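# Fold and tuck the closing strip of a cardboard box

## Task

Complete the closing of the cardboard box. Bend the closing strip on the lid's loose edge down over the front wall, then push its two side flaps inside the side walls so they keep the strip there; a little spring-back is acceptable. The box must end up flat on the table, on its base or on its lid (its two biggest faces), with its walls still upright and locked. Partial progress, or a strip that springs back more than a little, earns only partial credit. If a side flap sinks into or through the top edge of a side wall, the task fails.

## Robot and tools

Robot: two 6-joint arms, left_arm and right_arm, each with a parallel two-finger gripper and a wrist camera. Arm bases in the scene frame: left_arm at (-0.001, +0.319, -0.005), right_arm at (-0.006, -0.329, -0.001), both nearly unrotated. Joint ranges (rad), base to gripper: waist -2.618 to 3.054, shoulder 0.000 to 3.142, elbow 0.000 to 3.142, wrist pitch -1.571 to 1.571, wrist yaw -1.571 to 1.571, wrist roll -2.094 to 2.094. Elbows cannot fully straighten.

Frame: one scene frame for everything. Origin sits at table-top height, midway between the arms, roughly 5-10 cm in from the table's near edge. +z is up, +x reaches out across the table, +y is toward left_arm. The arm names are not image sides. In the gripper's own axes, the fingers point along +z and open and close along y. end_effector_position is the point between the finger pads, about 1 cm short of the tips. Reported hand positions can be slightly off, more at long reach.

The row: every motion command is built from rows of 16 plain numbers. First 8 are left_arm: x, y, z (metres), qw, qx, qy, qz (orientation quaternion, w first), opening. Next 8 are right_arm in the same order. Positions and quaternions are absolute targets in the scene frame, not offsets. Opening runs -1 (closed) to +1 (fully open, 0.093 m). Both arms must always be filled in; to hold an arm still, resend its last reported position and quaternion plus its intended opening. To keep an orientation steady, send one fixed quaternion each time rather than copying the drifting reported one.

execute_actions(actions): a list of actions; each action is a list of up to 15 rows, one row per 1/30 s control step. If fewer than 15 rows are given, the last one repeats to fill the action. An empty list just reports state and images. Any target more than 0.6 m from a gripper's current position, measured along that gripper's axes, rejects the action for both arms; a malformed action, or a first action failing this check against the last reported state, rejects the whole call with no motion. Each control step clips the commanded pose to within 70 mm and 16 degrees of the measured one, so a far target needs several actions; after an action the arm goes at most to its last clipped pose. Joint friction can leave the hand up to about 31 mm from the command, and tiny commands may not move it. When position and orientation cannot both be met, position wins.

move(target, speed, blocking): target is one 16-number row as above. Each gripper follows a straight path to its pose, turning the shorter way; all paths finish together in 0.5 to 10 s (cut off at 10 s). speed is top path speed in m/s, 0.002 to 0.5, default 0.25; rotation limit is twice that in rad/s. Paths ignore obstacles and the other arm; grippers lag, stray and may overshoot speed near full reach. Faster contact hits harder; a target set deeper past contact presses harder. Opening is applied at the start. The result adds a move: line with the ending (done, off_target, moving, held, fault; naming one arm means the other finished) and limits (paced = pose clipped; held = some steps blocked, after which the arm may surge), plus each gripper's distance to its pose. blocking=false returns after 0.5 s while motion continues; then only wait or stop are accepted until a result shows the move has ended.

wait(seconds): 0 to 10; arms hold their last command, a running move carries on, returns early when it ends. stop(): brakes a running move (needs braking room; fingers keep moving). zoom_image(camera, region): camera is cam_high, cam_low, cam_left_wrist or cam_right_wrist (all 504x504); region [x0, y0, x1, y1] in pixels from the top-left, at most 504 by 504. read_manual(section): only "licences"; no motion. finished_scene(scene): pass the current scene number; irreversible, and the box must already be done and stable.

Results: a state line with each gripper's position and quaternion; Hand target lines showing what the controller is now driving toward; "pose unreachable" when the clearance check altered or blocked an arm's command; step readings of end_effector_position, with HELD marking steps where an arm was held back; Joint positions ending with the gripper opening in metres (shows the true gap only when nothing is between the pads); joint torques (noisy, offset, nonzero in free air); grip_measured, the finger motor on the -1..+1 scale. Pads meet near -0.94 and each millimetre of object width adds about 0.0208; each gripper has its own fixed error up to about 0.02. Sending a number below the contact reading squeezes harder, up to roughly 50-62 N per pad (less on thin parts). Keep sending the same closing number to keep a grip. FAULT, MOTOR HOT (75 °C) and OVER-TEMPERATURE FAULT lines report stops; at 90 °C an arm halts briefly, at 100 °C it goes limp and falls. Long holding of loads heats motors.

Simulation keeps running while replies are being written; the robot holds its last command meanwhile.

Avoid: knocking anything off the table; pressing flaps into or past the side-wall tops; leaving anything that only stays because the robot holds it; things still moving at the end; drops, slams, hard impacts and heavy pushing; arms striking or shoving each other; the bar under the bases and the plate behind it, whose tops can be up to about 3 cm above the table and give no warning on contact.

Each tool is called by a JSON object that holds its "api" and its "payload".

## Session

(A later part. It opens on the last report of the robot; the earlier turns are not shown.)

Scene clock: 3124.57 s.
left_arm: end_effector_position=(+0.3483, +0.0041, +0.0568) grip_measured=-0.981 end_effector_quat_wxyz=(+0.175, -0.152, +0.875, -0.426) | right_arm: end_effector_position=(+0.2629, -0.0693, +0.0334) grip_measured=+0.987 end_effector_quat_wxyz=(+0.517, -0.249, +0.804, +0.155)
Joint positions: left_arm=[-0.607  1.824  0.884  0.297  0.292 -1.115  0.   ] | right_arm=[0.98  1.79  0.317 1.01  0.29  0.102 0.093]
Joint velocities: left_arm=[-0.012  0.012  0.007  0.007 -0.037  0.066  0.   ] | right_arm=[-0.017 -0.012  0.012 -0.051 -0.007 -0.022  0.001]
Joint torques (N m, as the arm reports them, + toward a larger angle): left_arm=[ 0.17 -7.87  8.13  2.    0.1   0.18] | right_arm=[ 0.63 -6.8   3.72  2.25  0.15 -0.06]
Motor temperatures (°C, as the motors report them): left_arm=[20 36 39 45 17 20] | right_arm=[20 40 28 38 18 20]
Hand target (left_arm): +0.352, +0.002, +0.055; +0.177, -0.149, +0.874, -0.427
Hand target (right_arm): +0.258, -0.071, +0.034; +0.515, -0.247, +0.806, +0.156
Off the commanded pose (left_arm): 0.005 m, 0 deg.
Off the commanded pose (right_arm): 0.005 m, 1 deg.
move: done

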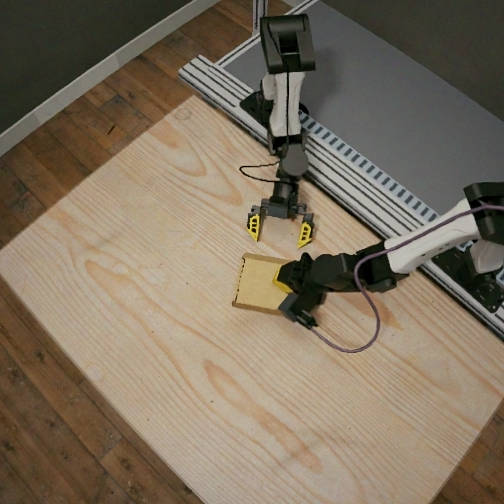

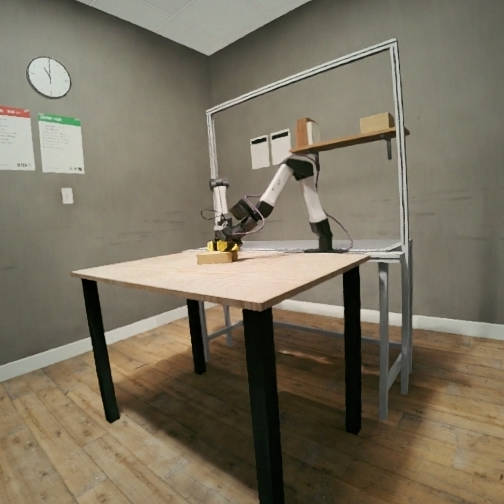

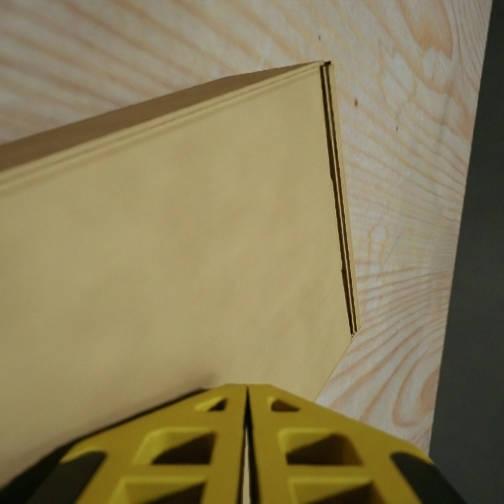

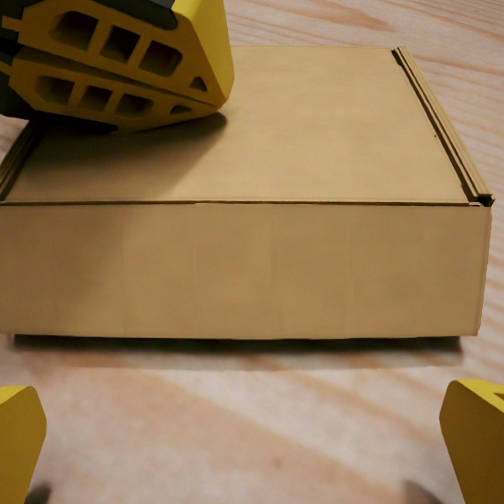

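{"api": "move", "payload": {"target": [0.352,0.002,0.055,0.1768,-0.1486,0.8742,-0.4268,-1, 0.287,-0.0505,0.033,0.5138,-0.2466,0.8065,0.1571,1], "speed": 0.02}}

Scene clock: 3133.80 s.
left_arm: end_effector_position=(+0.3483, +0.0041, +0.0568) grip_measured=-0.981 end_effector_quat_wxyz=(+0.175, -0.152, +0.875, -0.426) | right_arm: end_effector_position=(+0.2822, -0.0528, +0.0341) grip_measured=+0.987 end_effector_quat_wxyz=(+0.515, -0.245, +0.806, +0.158)
Joint positions: left_arm=[-0.607  1.824  0.884  0.297  0.292 -1.115  0.   ] | right_arm=[0.959 1.844 0.419 0.961 0.27  0.104 0.093]
Joint velocities: left_arm=[ 0.012 -0.012 -0.007  0.007  0.022  0.037  0.   ] | right_arm=[-0.007  0.007  0.002 -0.037  0.007  0.037  0.   ]
Joint torques (N m, as the arm reports them, + toward a larger angle): left_arm=[ 0.06 -7.66  8.19  2.03  0.13  0.18] | right_arm=[-0.99 -5.28  7.57  2.25  0.08 -0.2 ]
Motor temperatures (°C, as the motors report them): left_arm=[20 36 39 44 17 20] | right_arm=[20 41 28 38 18 20]
Hand target (left_arm): +0.352, +0.002, +0.055; +0.177, -0.149, +0.874, -0.427
Hand target (right_arm): +0.287, -0.051, +0.033; +0.514, -0.246, +0.807, +0.157
Off the commanded pose (left_arm): 0.005 m, 0 deg.
Off the commanded pose (right_arm): 0.005 m, 0 deg.
move: done

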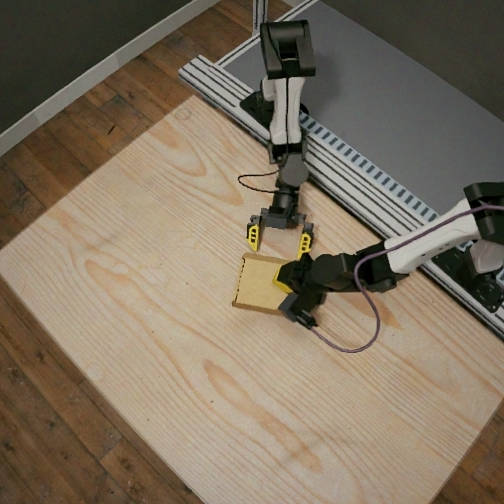

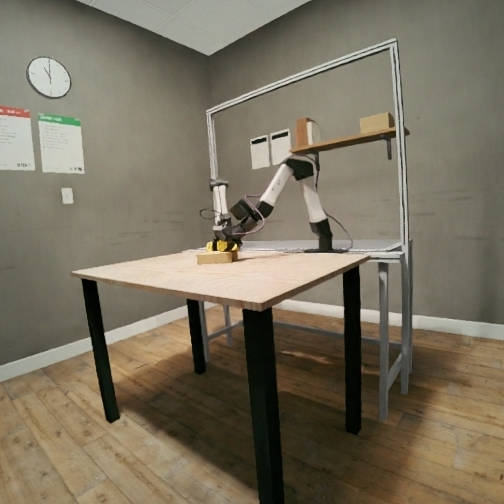

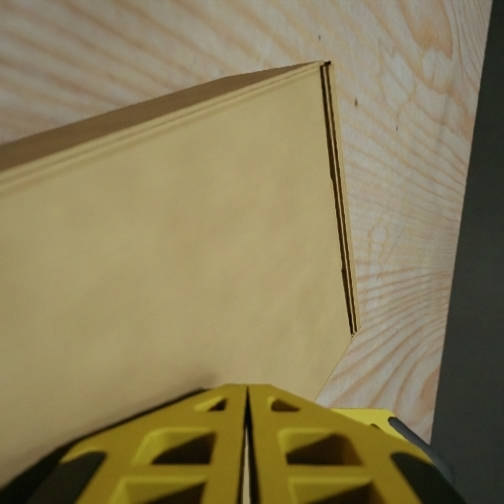

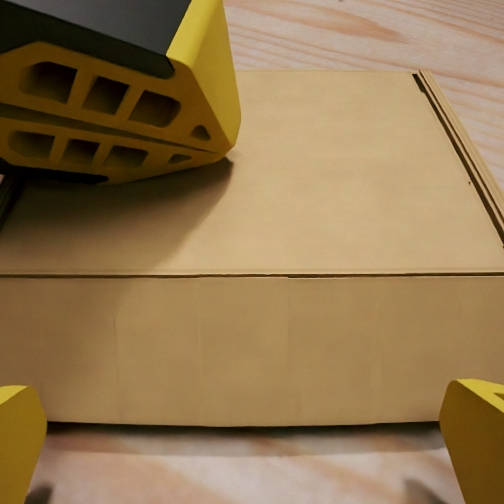

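Now forward and down.

{"api": "move", "payload": {"target": [0.352,0.002,0.055,0.1768,-0.1486,0.8742,-0.4268,-1, 0.298,-0.043,0.022,0.5138,-0.2466,0.8065,0.1571,1], "speed": 0.012}}

Scene clock: 3139.47 s.
left_arm: end_effector_position=(+0.3483, +0.0041, +0.0568) grip_measured=-0.981 end_effector_quat_wxyz=(+0.175, -0.152, +0.875, -0.426) | right_arm: end_effector_position=(+0.2904, -0.0474, +0.0173) grip_measured=+0.987 end_effector_quat_wxyz=(+0.503, -0.249, +0.813, +0.152)
Joint positions: left_arm=[-0.607  1.824  0.884  0.297  0.292 -1.115  0.   ] | right_arm=[0.947 1.93  0.465 0.972 0.258 0.101 0.093]
Joint velocities: left_arm=[ 0.012 -0.017  0.002 -0.022 -0.066  0.007  0.   ] | right_arm=[-0.017  0.017  0.012 -0.037 -0.022 -0.066  0.   ]
Joint torques (N m, as the arm reports them, + toward a larger angle): left_arm=[ 0.11 -7.74  8.14  2.    0.1   0.17] | right_arm=[-1.07 -5.55  7.4   2.5   0.05 -0.24]
Motor temperatures (°C, as the motors report them): left_arm=[20 36 39 44 17 20] | right_arm=[20 40 28 38 18 20]
Hand target (left_arm): +0.352, +0.002, +0.055; +0.177, -0.149, +0.874, -0.427
Hand target (right_arm): +0.298, -0.043, +0.022; +0.514, -0.247, +0.807, +0.157
Off the commanded pose (left_arm): 0.005 m, 0 deg.
Off the commanded pose (right_arm): 0.010 m, 2 deg.
move: done

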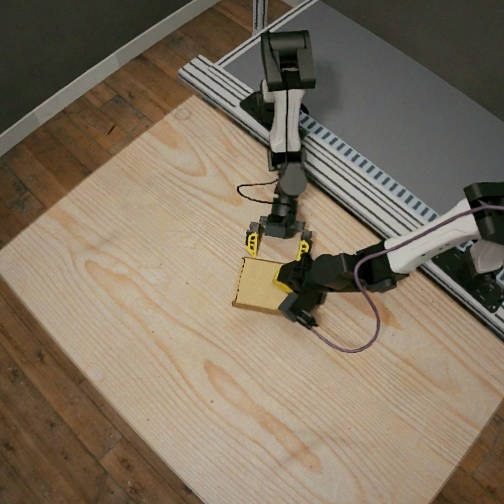

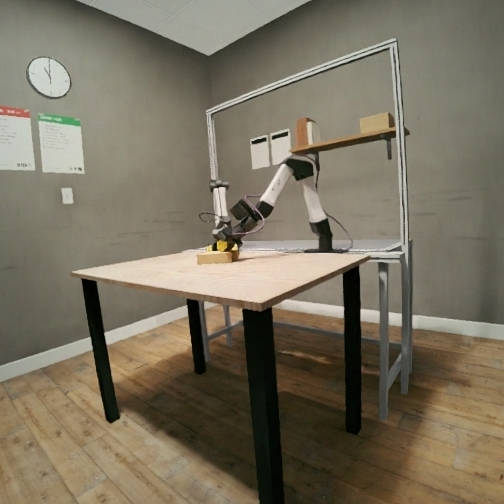

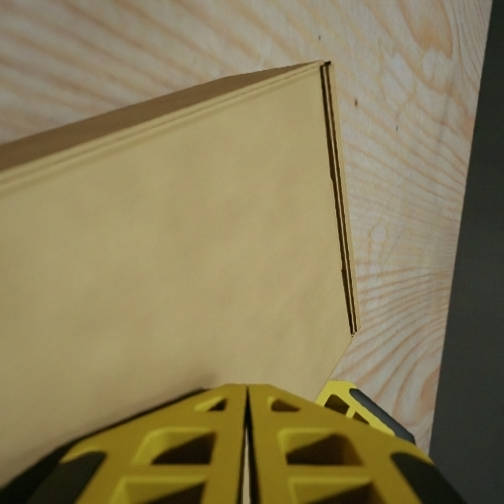

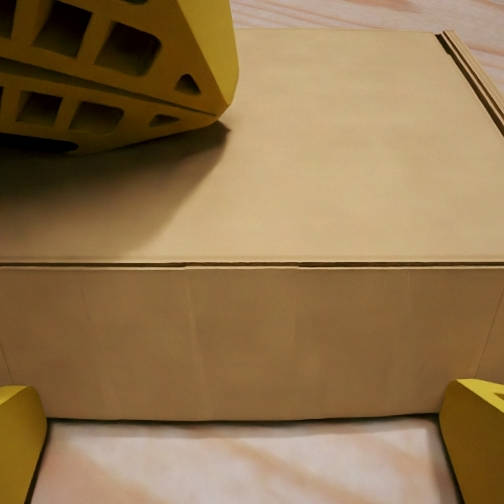

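{"api": "move", "payload": {"target": [0.352,0.002,0.055,0.1768,-0.1486,0.8742,-0.4268,-1, 0.306,-0.0376,0.024,0.5138,-0.2466,0.8065,0.1571,1], "speed": 0.01}}

Scene clock: 3146.37 s.
left_arm: end_effector_position=(+0.3488, +0.0038, +0.0575) grip_measured=-0.981 end_effector_quat_wxyz=(+0.177, -0.152, +0.874, -0.427) | right_arm: end_effector_position=(+0.2986, -0.0419, +0.0201) grip_measured=+0.987 end_effector_quat_wxyz=(+0.506, -0.247, +0.812, +0.155)
Joint positions: left_arm=[-0.607  1.824  0.884  0.301  0.292 -1.115  0.   ] | right_arm=[0.937 1.943 0.501 0.959 0.249 0.098 0.093]
Joint velocities: left_arm=[ 0.007 -0.007  0.002 -0.037 -0.037  0.007  0.   ] | right_arm=[-0.007 -0.007 -0.012  0.022  0.007 -0.051 -0.   ]
Joint torques (N m, as the arm reports them, + toward a larger angle): left_arm=[ 0.03 -7.71  8.12  1.95  0.14  0.16] | right_arm=[-1.02 -6.01  7.92  2.35  0.05 -0.25]
Motor temperatures (°C, as the motors report them): left_arm=[20 36 39 44 17 20] | right_arm=[20 40 28 38 18 20]
Hand target (left_arm): +0.352, +0.002, +0.055; +0.177, -0.149, +0.874, -0.427
Hand target (right_arm): +0.306, -0.038, +0.024; +0.514, -0.246, +0.807, +0.157
Off the commanded pose (left_arm): 0.004 m, 0 deg.
Off the commanded pose (right_arm): 0.009 m, 1 deg.
move: done

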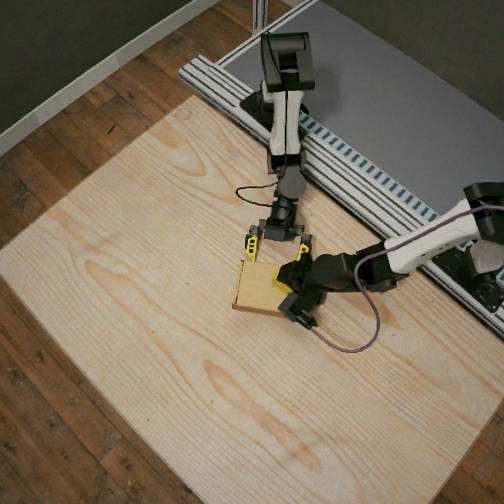

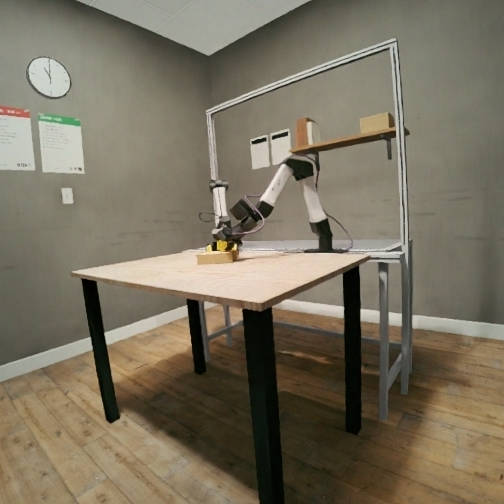

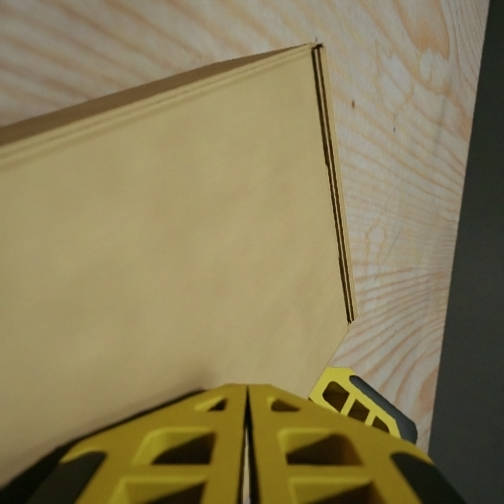

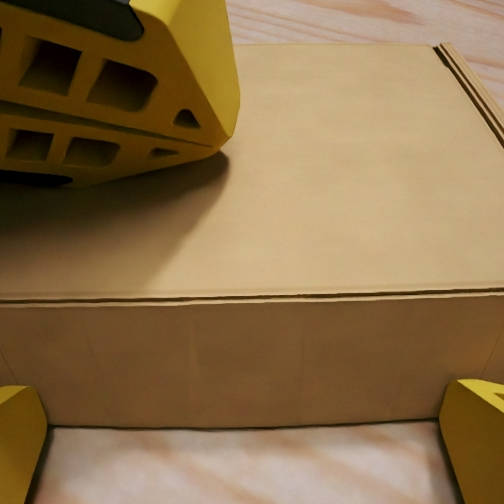

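{"api": "move", "payload": {"target": [0.352,0.006,0.095,0.1768,-0.1486,0.8742,-0.4268,-1, 0.306,-0.0376,0.024,0.5138,-0.2466,0.8065,0.1571,1], "speed": 0.08}}

{"api": "move", "payload": {"target": [0.440,0.058,0.085,0.1241,-0.3064,0.9429,0.0403,1, 0.306,-0.0376,0.024,0.5138,-0.2466,0.8065,0.1571,1], "speed": 0.2}}

Scene clock: 3170.17 s.
left_arm: end_effector_position=(+0.3470, +0.0082, +0.0811) grip_measured=-0.981 end_effector_quat_wxyz=(+0.170, -0.155, +0.879, -0.418) | right_arm: end_effector_position=(+0.2985, -0.0419, +0.0200) grip_measured=+0.987 end_effector_quat_wxyz=(+0.506, -0.247, +0.812, +0.155)
Joint positions: left_arm=[-0.602  1.751  0.931  0.154  0.292 -1.111  0.   ] | right_arm=[0.937 1.943 0.501 0.959 0.249 0.098 0.093]
Joint velocities: left_arm=[-0.022  0.022 -0.007 -0.037 -0.022  0.022  0.   ] | right_arm=[-0.012 -0.012 -0.007 -0.007 -0.051 -0.066 -0.   ]
Joint torques (N m, as the arm reports them, + toward a larger angle): left_arm=[  0.26 -10.25   9.7    1.81   0.14   0.18] | right_arm=[-1.03 -5.94  7.92  2.36  0.06 -0.24]
Motor temperatures (°C, as the motors report them): left_arm=[20 37 39 44 17 20] | right_arm=[20 41 29 38 18 20]
Hand target (left_arm): +0.352, +0.006, +0.094; +0.177, -0.149, +0.874, -0.427
Hand target (right_arm): +0.306, -0.038, +0.024; +0.514, -0.247, +0.807, +0.157
Off the commanded pose (left_arm): 0.015 m, 2 deg.
Off the commanded pose (right_arm): 0.010 m, 1 deg.
move: off_target (left_arm)

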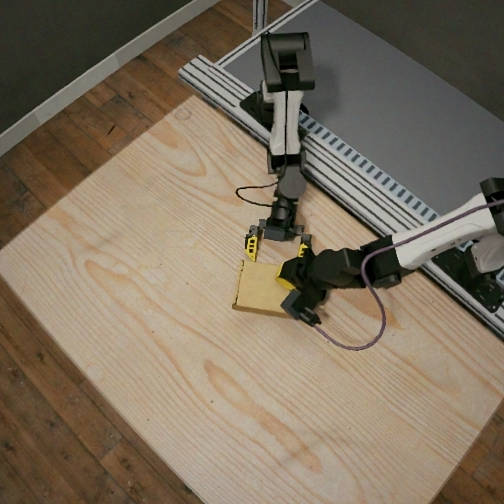

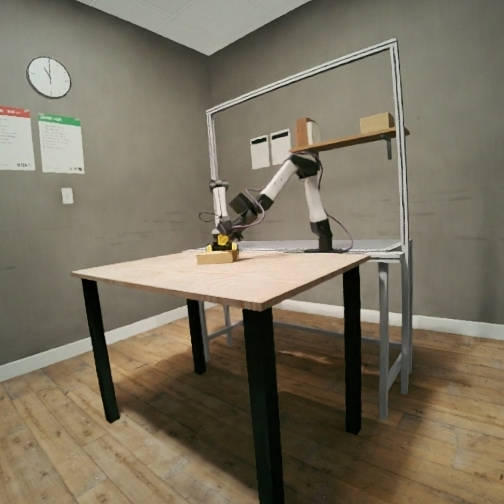

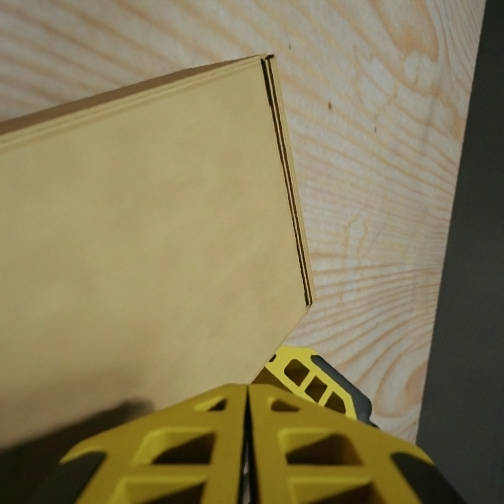

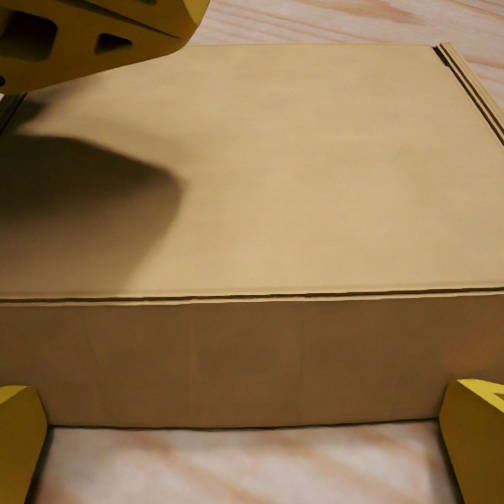

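Scene clock: 3173.50 s.
left_arm: end_effector_position=(+0.4386, +0.0534, +0.0805) grip_measured=+1.000 end_effector_quat_wxyz=(+0.124, -0.293, +0.947, +0.035) | right_arm: end_effector_position=(+0.2985, -0.0419, +0.0200) grip_measured=+0.987 end_effector_quat_wxyz=(+0.506, -0.247, +0.812, +0.155)
Joint positions: left_arm=[-0.604  2.599  2.669 -1.537 -0.259 -1.219  0.093] | right_arm=[0.937 1.943 0.501 0.959 0.249 0.098 0.093]
Joint velocities: left_arm=[ 0.002  0.007 -0.012  0.007  0.051 -0.022  0.   ] | right_arm=[-0.012 -0.007  0.017  0.007  0.022 -0.007 -0.001]
Joint torques (N m, as the arm reports them, + toward a larger angle): left_arm=[  0.35 -14.71   9.15   0.42  -0.25   0.01] | right_arm=[-1.02 -6.    7.9   2.35  0.06 -0.24]
Motor temperatures (°C, as the motors report them): left_arm=[20 38 39 43 18 20] | right_arm=[20 41 28 38 18 20]
Hand target (left_arm): +0.441, +0.058, +0.086; +0.129, -0.301, +0.944, +0.036
Hand target (right_arm): +0.306, -0.038, +0.024; +0.514, -0.246, +0.807, +0.157
Off the commanded pose (left_arm): 0.007 m, 2 deg.
Off the commanded pose (right_arm): 0.010 m, 1 deg.
joint sent to its limit (left arm) — the command would take joint 4 (wrist pitch) past its lower limit, so that joint was sent only as far as its limit.
move: done

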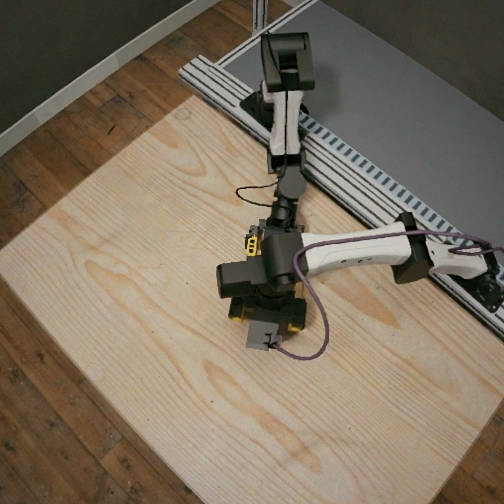

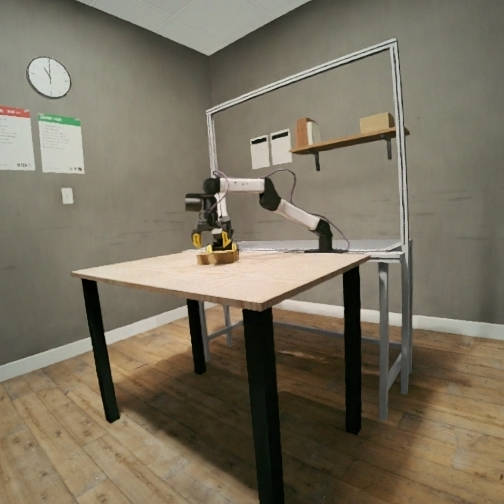

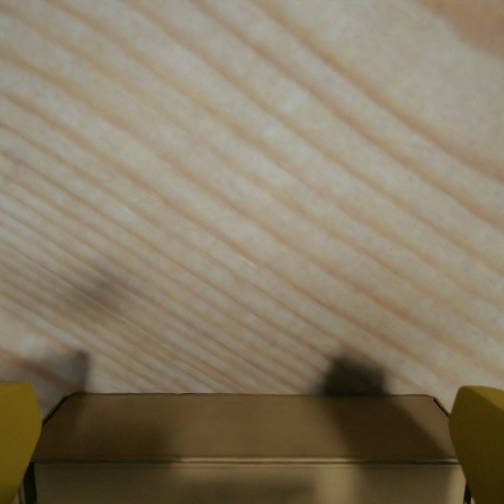

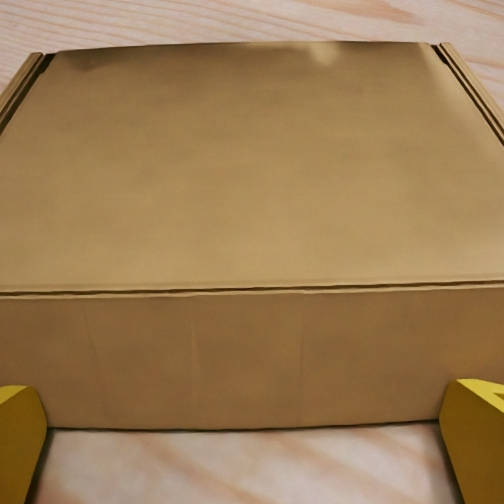

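Aligned and centred. Descend.

{"api": "move", "payload": {"target": [0.440,0.058,0.026,0.1241,-0.3064,0.9429,0.0403,1, 0.306,-0.0376,0.024,0.5138,-0.2466,0.8065,0.1571,1], "speed": 0.05}}

Scene clock: 3178.30 s.
left_arm: end_effector_position=(+0.4364, +0.0565, +0.0197) grip_measured=+1.000 end_effector_quat_wxyz=(+0.115, -0.299, +0.946, +0.047) | right_arm: end_effector_position=(+0.2985, -0.0419, +0.0200) grip_measured=+0.987 end_effector_quat_wxyz=(+0.506, -0.247, +0.812, +0.155)
Joint positions: left_arm=[-0.6    2.547  2.328 -1.28  -0.259 -1.231  0.093] | right_arm=[0.937 1.943 0.501 0.959 0.249 0.098 0.093]
Joint velocities: left_arm=[-0.017  0.002 -0.012  0.037  0.007  0.081  0.   ] | right_arm=[ 0.007  0.007 -0.012  0.007 -0.051 -0.007 -0.   ]
Joint torques (N m, as the arm reports them, + toward a larger angle): left_arm=[  0.08 -17.44   4.97   0.72  -0.24  -0.03] | right_arm=[-1.02 -5.97  7.93  2.37  0.05 -0.23]
Motor temperatures (°C, as the motors report them): left_arm=[20 41 39 41 18 20] | right_arm=[20 41 29 38 18 20]
Hand target (left_arm): +0.439, +0.059, +0.026; +0.124, -0.306, +0.943, +0.041
Hand target (right_arm): +0.306, -0.038, +0.024; +0.514, -0.246, +0.807, +0.157
Off the commanded pose (left_arm): 0.007 m, 2 deg.
Off the commanded pose (right_arm): 0.010 m, 1 deg.
move: done

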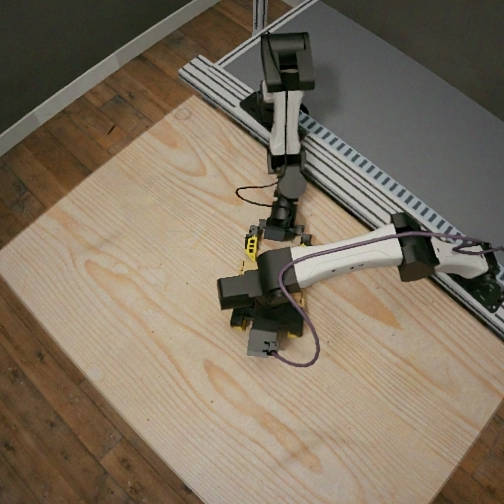

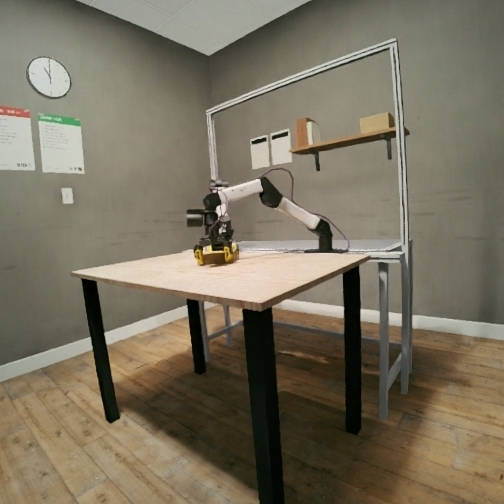

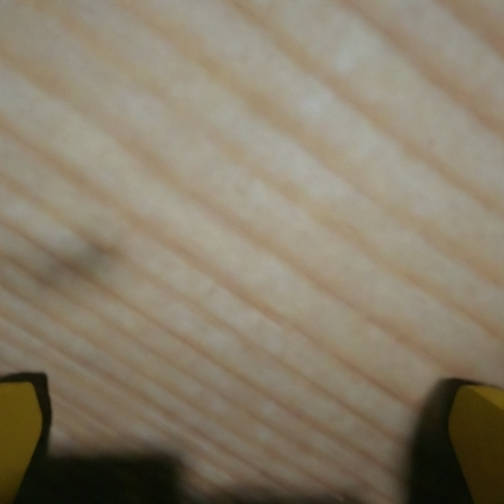

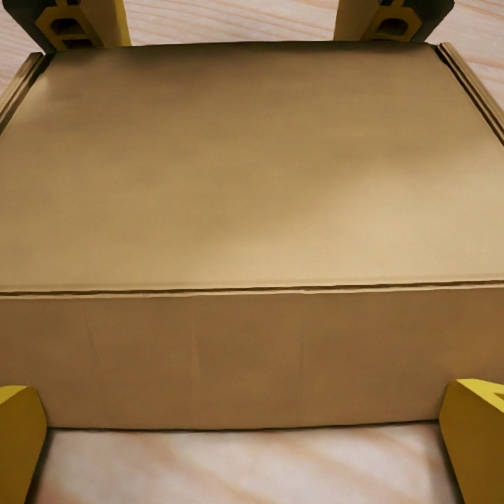

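{"api": "move", "payload": {"target": [0.440,0.058,0.026,0.1241,-0.3064,0.9429,0.0403,1, 0.316,-0.0305,0.023,0.5110,-0.2606,0.8022,0.1660,1], "speed": 0.012}}

Scene clock: 3185.83 s.
left_arm: end_effector_position=(+0.4390, +0.0586, +0.0200) grip_measured=+1.000 end_effector_quat_wxyz=(+0.119, -0.304, +0.944, +0.047) | right_arm: end_effector_position=(+0.3098, -0.0341, +0.0215) grip_measured=+0.987 end_effector_quat_wxyz=(+0.507, -0.257, +0.806, +0.165)
Joint positions: left_arm=[-0.596  2.547  2.328 -1.275 -0.265 -1.237  0.093] | right_arm=[0.909 1.97  0.547 0.956 0.197 0.073 0.093]
Joint velocities: left_arm=[-0.007  0.012 -0.002 -0.081  0.022 -0.037  0.   ] | right_arm=[ 0.002 -0.002 -0.017 -0.066 -0.007 -0.051 -0.   ]
Joint torques (N m, as the arm reports them, + toward a larger angle): left_arm=[ -0.16 -16.96   5.85   0.64  -0.17   0.  ] | right_arm=[-0.99 -6.21  7.95  2.31 -0.05 -0.27]
Motor temperatures (°C, as the motors report them): left_arm=[20 46 39 39 18 20] | right_arm=[20 41 29 38 18 20]
Hand target (left_arm): +0.440, +0.058, +0.026; +0.124, -0.307, +0.943, +0.040
Hand target (right_arm): +0.316, -0.031, +0.023; +0.511, -0.260, +0.802, +0.166
Off the commanded pose (left_arm): 0.006 m, 1 deg.
Off the commanded pose (right_arm): 0.007 m, 1 deg.
move: done

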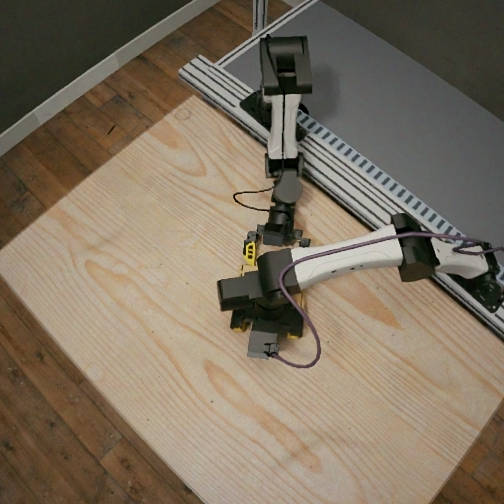

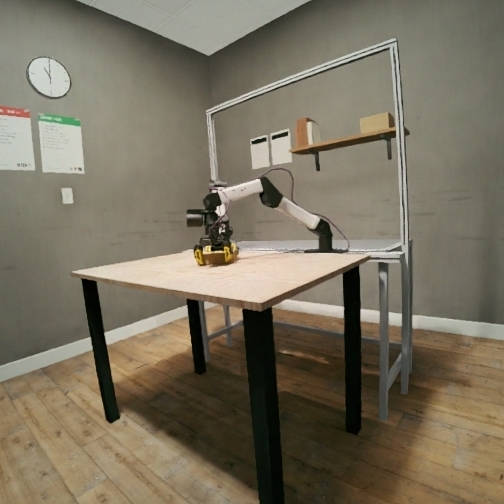

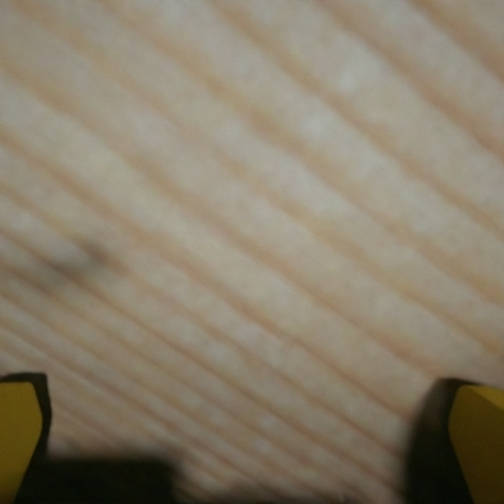

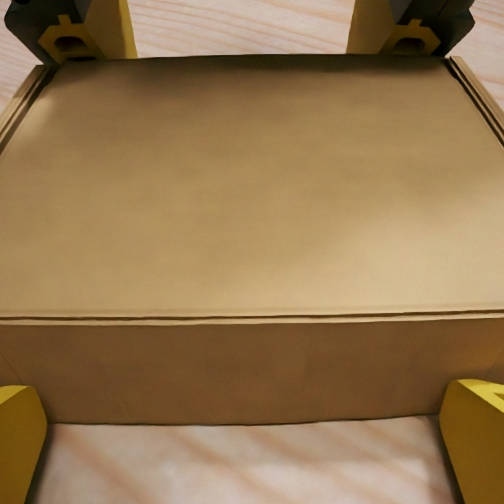

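{"api": "move", "payload": {"target": [0.436,0.055,0.026,0.1241,-0.3064,0.9429,0.0403,1, 0.321,-0.027,0.021,0.5110,-0.2606,0.8022,0.1660,1], "speed": 0.008}}

Scene clock: 3192.60 s.
left_arm: end_effector_position=(+0.4406, +0.0587, +0.0243) grip_measured=+1.000 end_effector_quat_wxyz=(+0.124, -0.309, +0.942, +0.044) | right_arm: end_effector_position=(+0.3158, -0.0299, +0.0208) grip_measured=+0.987 end_effector_quat_wxyz=(+0.509, -0.257, +0.804, +0.165)
Joint positions: left_arm=[-0.596  2.539  2.328 -1.273 -0.271 -1.245  0.093] | right_arm=[0.904 1.992 0.574 0.955 0.192 0.068 0.093]
Joint velocities: left_arm=[-0.007  0.002 -0.012 -0.007  0.007 -0.022  0.   ] | right_arm=[ 0.007 -0.002  0.007  0.022 -0.007 -0.051  0.001]
Joint torques (N m, as the arm reports them, + toward a larger angle): left_arm=[ -0.85 -16.8    4.72   0.71  -0.14   0.01] | right_arm=[-0.82 -6.42  7.72  2.28  0.01 -0.21]
Motor temperatures (°C, as the motors report them): left_arm=[20 50 38 38 18 20] | right_arm=[20 41 29 38 18 20]
Hand target (left_arm): +0.436, +0.055, +0.026; +0.124, -0.307, +0.943, +0.041
Hand target (right_arm): +0.321, -0.027, +0.021; +0.511, -0.261, +0.802, +0.166
Off the commanded pose (left_arm): 0.006 m, 1 deg.
Off the commanded pose (right_arm): 0.006 m, 1 deg.
move: done

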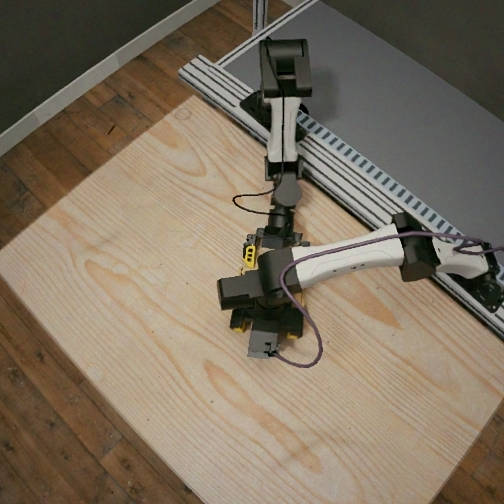

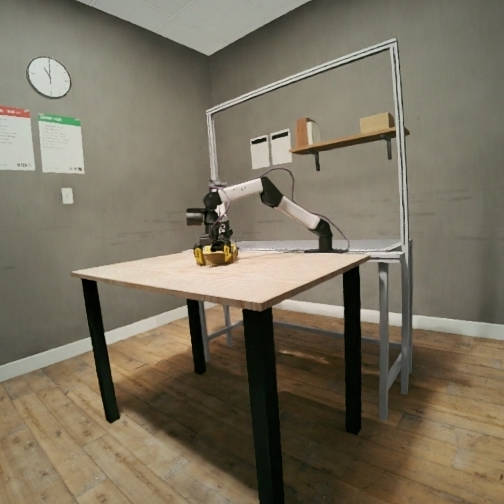

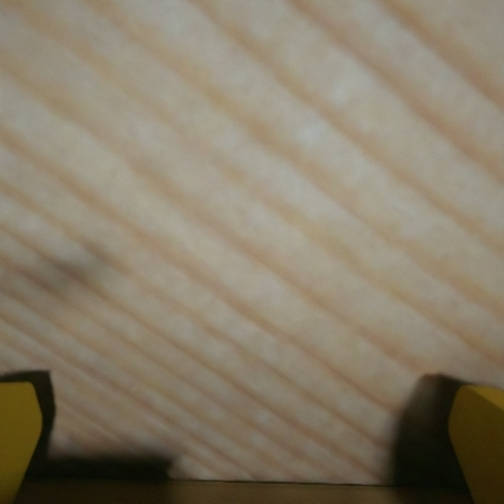

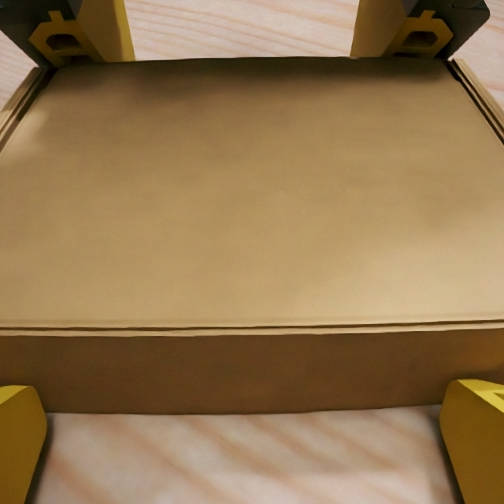

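{"api": "move", "payload": {"target": [0.436,0.055,0.024,0.1241,-0.3064,0.9429,0.0403,1, 0.3245,-0.0245,0.020,0.5110,-0.2606,0.8022,0.1660,1], "speed": 0.008}}

{"api": "move", "payload": {"target": [0.436,0.055,0.024,0.1241,-0.3064,0.9429,0.0403,1, 0.265,-0.068,0.035,0.5110,-0.2606,0.8022,0.1660,1], "speed": 0.06}}

Scene clock: 3201.80 s.
left_arm: end_effector_position=(+0.4424, +0.0594, +0.0248) grip_measured=+1.000 end_effector_quat_wxyz=(+0.130, -0.309, +0.941, +0.045) | right_arm: end_effector_position=(+0.3187, -0.0282, +0.0204) grip_measured=+0.987 end_effector_quat_wxyz=(+0.510, -0.257, +0.804, +0.165)
Joint positions: left_arm=[-0.596  2.539  2.328 -1.268 -0.281 -1.245  0.093] | right_arm=[0.901 2.003 0.587 0.955 0.192 0.067 0.093]
Joint velocities: left_arm=[ 0.002 -0.017 -0.012  0.095 -0.007 -0.022  0.   ] | right_arm=[ 0.002  0.002  0.007 -0.022 -0.022 -0.007  0.   ]
Joint torques (N m, as the arm reports them, + toward a larger angle): left_arm=[ -0.83 -16.64   4.2    0.7   -0.08   0.  ] | right_arm=[-1.01 -6.29  8.17  2.26 -0.02 -0.24]
Motor temperatures (°C, as the motors report them): left_arm=[20 55 38 37 18 20] | right_arm=[20 41 29 38 18 20]
Hand target (left_arm): +0.436, +0.055, +0.024; +0.124, -0.307, +0.943, +0.041
Hand target (right_arm): +0.324, -0.025, +0.020; +0.511, -0.260, +0.802, +0.166
Off the commanded pose (left_arm): 0.008 m, 1 deg.
Off the commanded pose (right_arm): 0.007 m, 1 deg.
move: done

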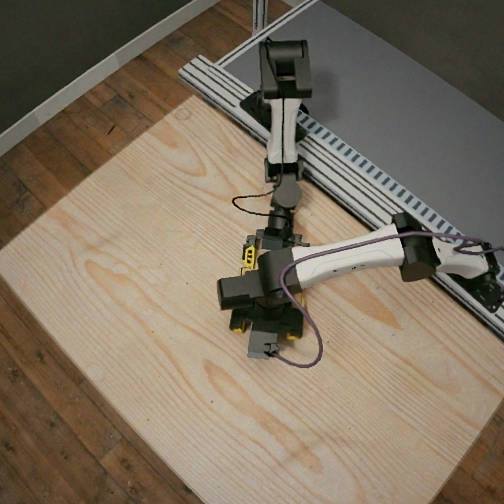

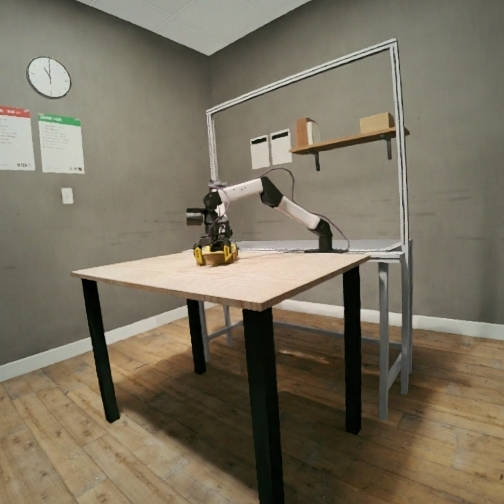

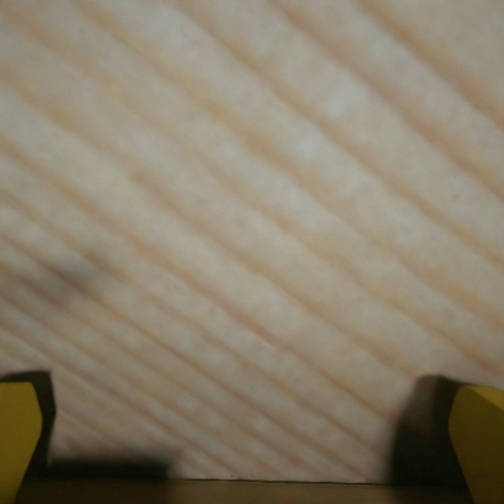

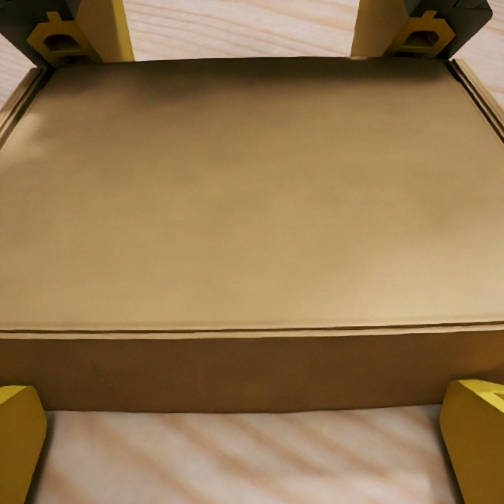

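Scene clock: 3203.23 s.
left_arm: end_effector_position=(+0.4426, +0.0597, +0.0249) grip_measured=+1.000 end_effector_quat_wxyz=(+0.130, -0.309, +0.941, +0.046) | right_arm: end_effector_position=(+0.2684, -0.0704, +0.0271) grip_measured=+0.987 end_effector_quat_wxyz=(+0.502, -0.265, +0.808, +0.157)
Joint positions: left_arm=[-0.595  2.539  2.328 -1.268 -0.282 -1.245  0.093] | right_arm=[0.937 1.798 0.336 0.972 0.224 0.071 0.093]
Joint velocities: left_arm=[-0.007  0.007  0.002  0.051 -0.066  0.037  0.   ] | right_arm=[ 0.002 -0.002  0.002  0.066 -0.022 -0.051  0.001]
Joint torques (N m, as the arm reports them, + toward a larger angle): left_arm=[ -0.88 -16.68   4.14   0.72  -0.05   0.  ] | right_arm=[ 0.74 -6.93  3.79  2.51  0.21 -0.05]
Motor temperatures (°C, as the motors report them): left_arm=[20 56 37 36 18 20] | right_arm=[20 41 29 38 18 20]
Hand target (left_arm): +0.436, +0.055, +0.024; +0.124, -0.307, +0.943, +0.041
Hand target (right_arm): +0.265, -0.068, +0.034; +0.511, -0.261, +0.802, +0.166
Off the commanded pose (left_arm): 0.008 m, 1 deg.
Off the commanded pose (right_arm): 0.009 m, 2 deg.
move: done

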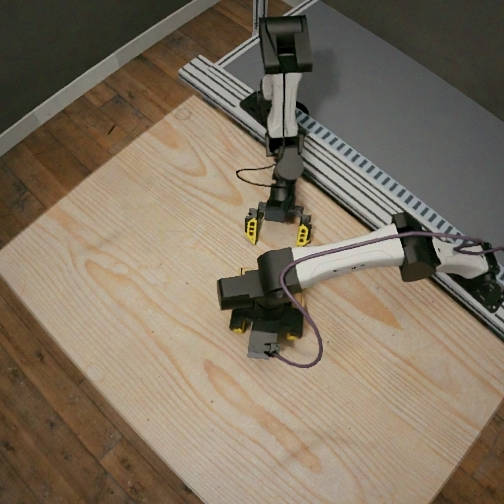

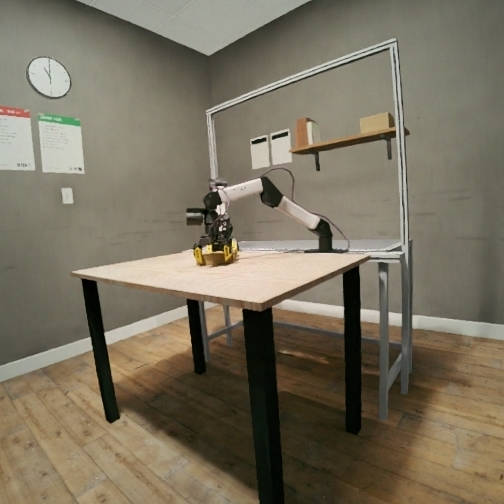

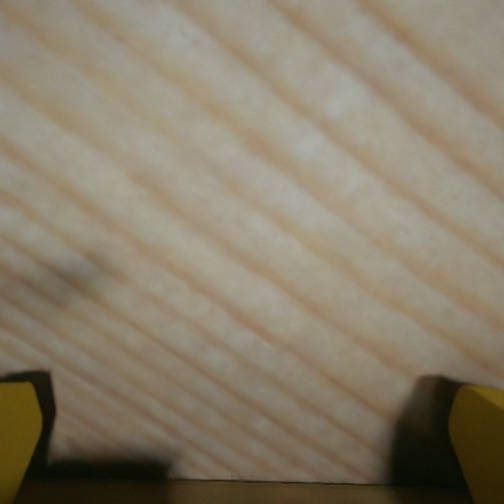

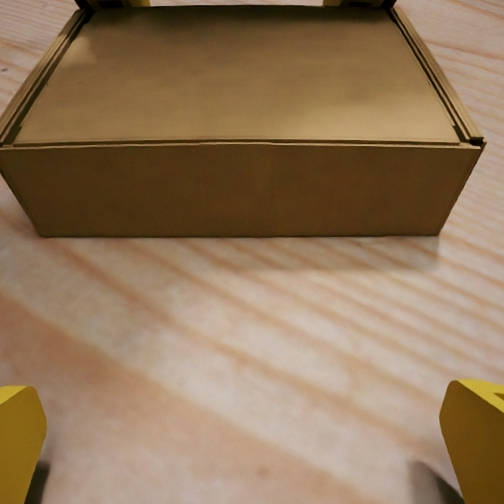

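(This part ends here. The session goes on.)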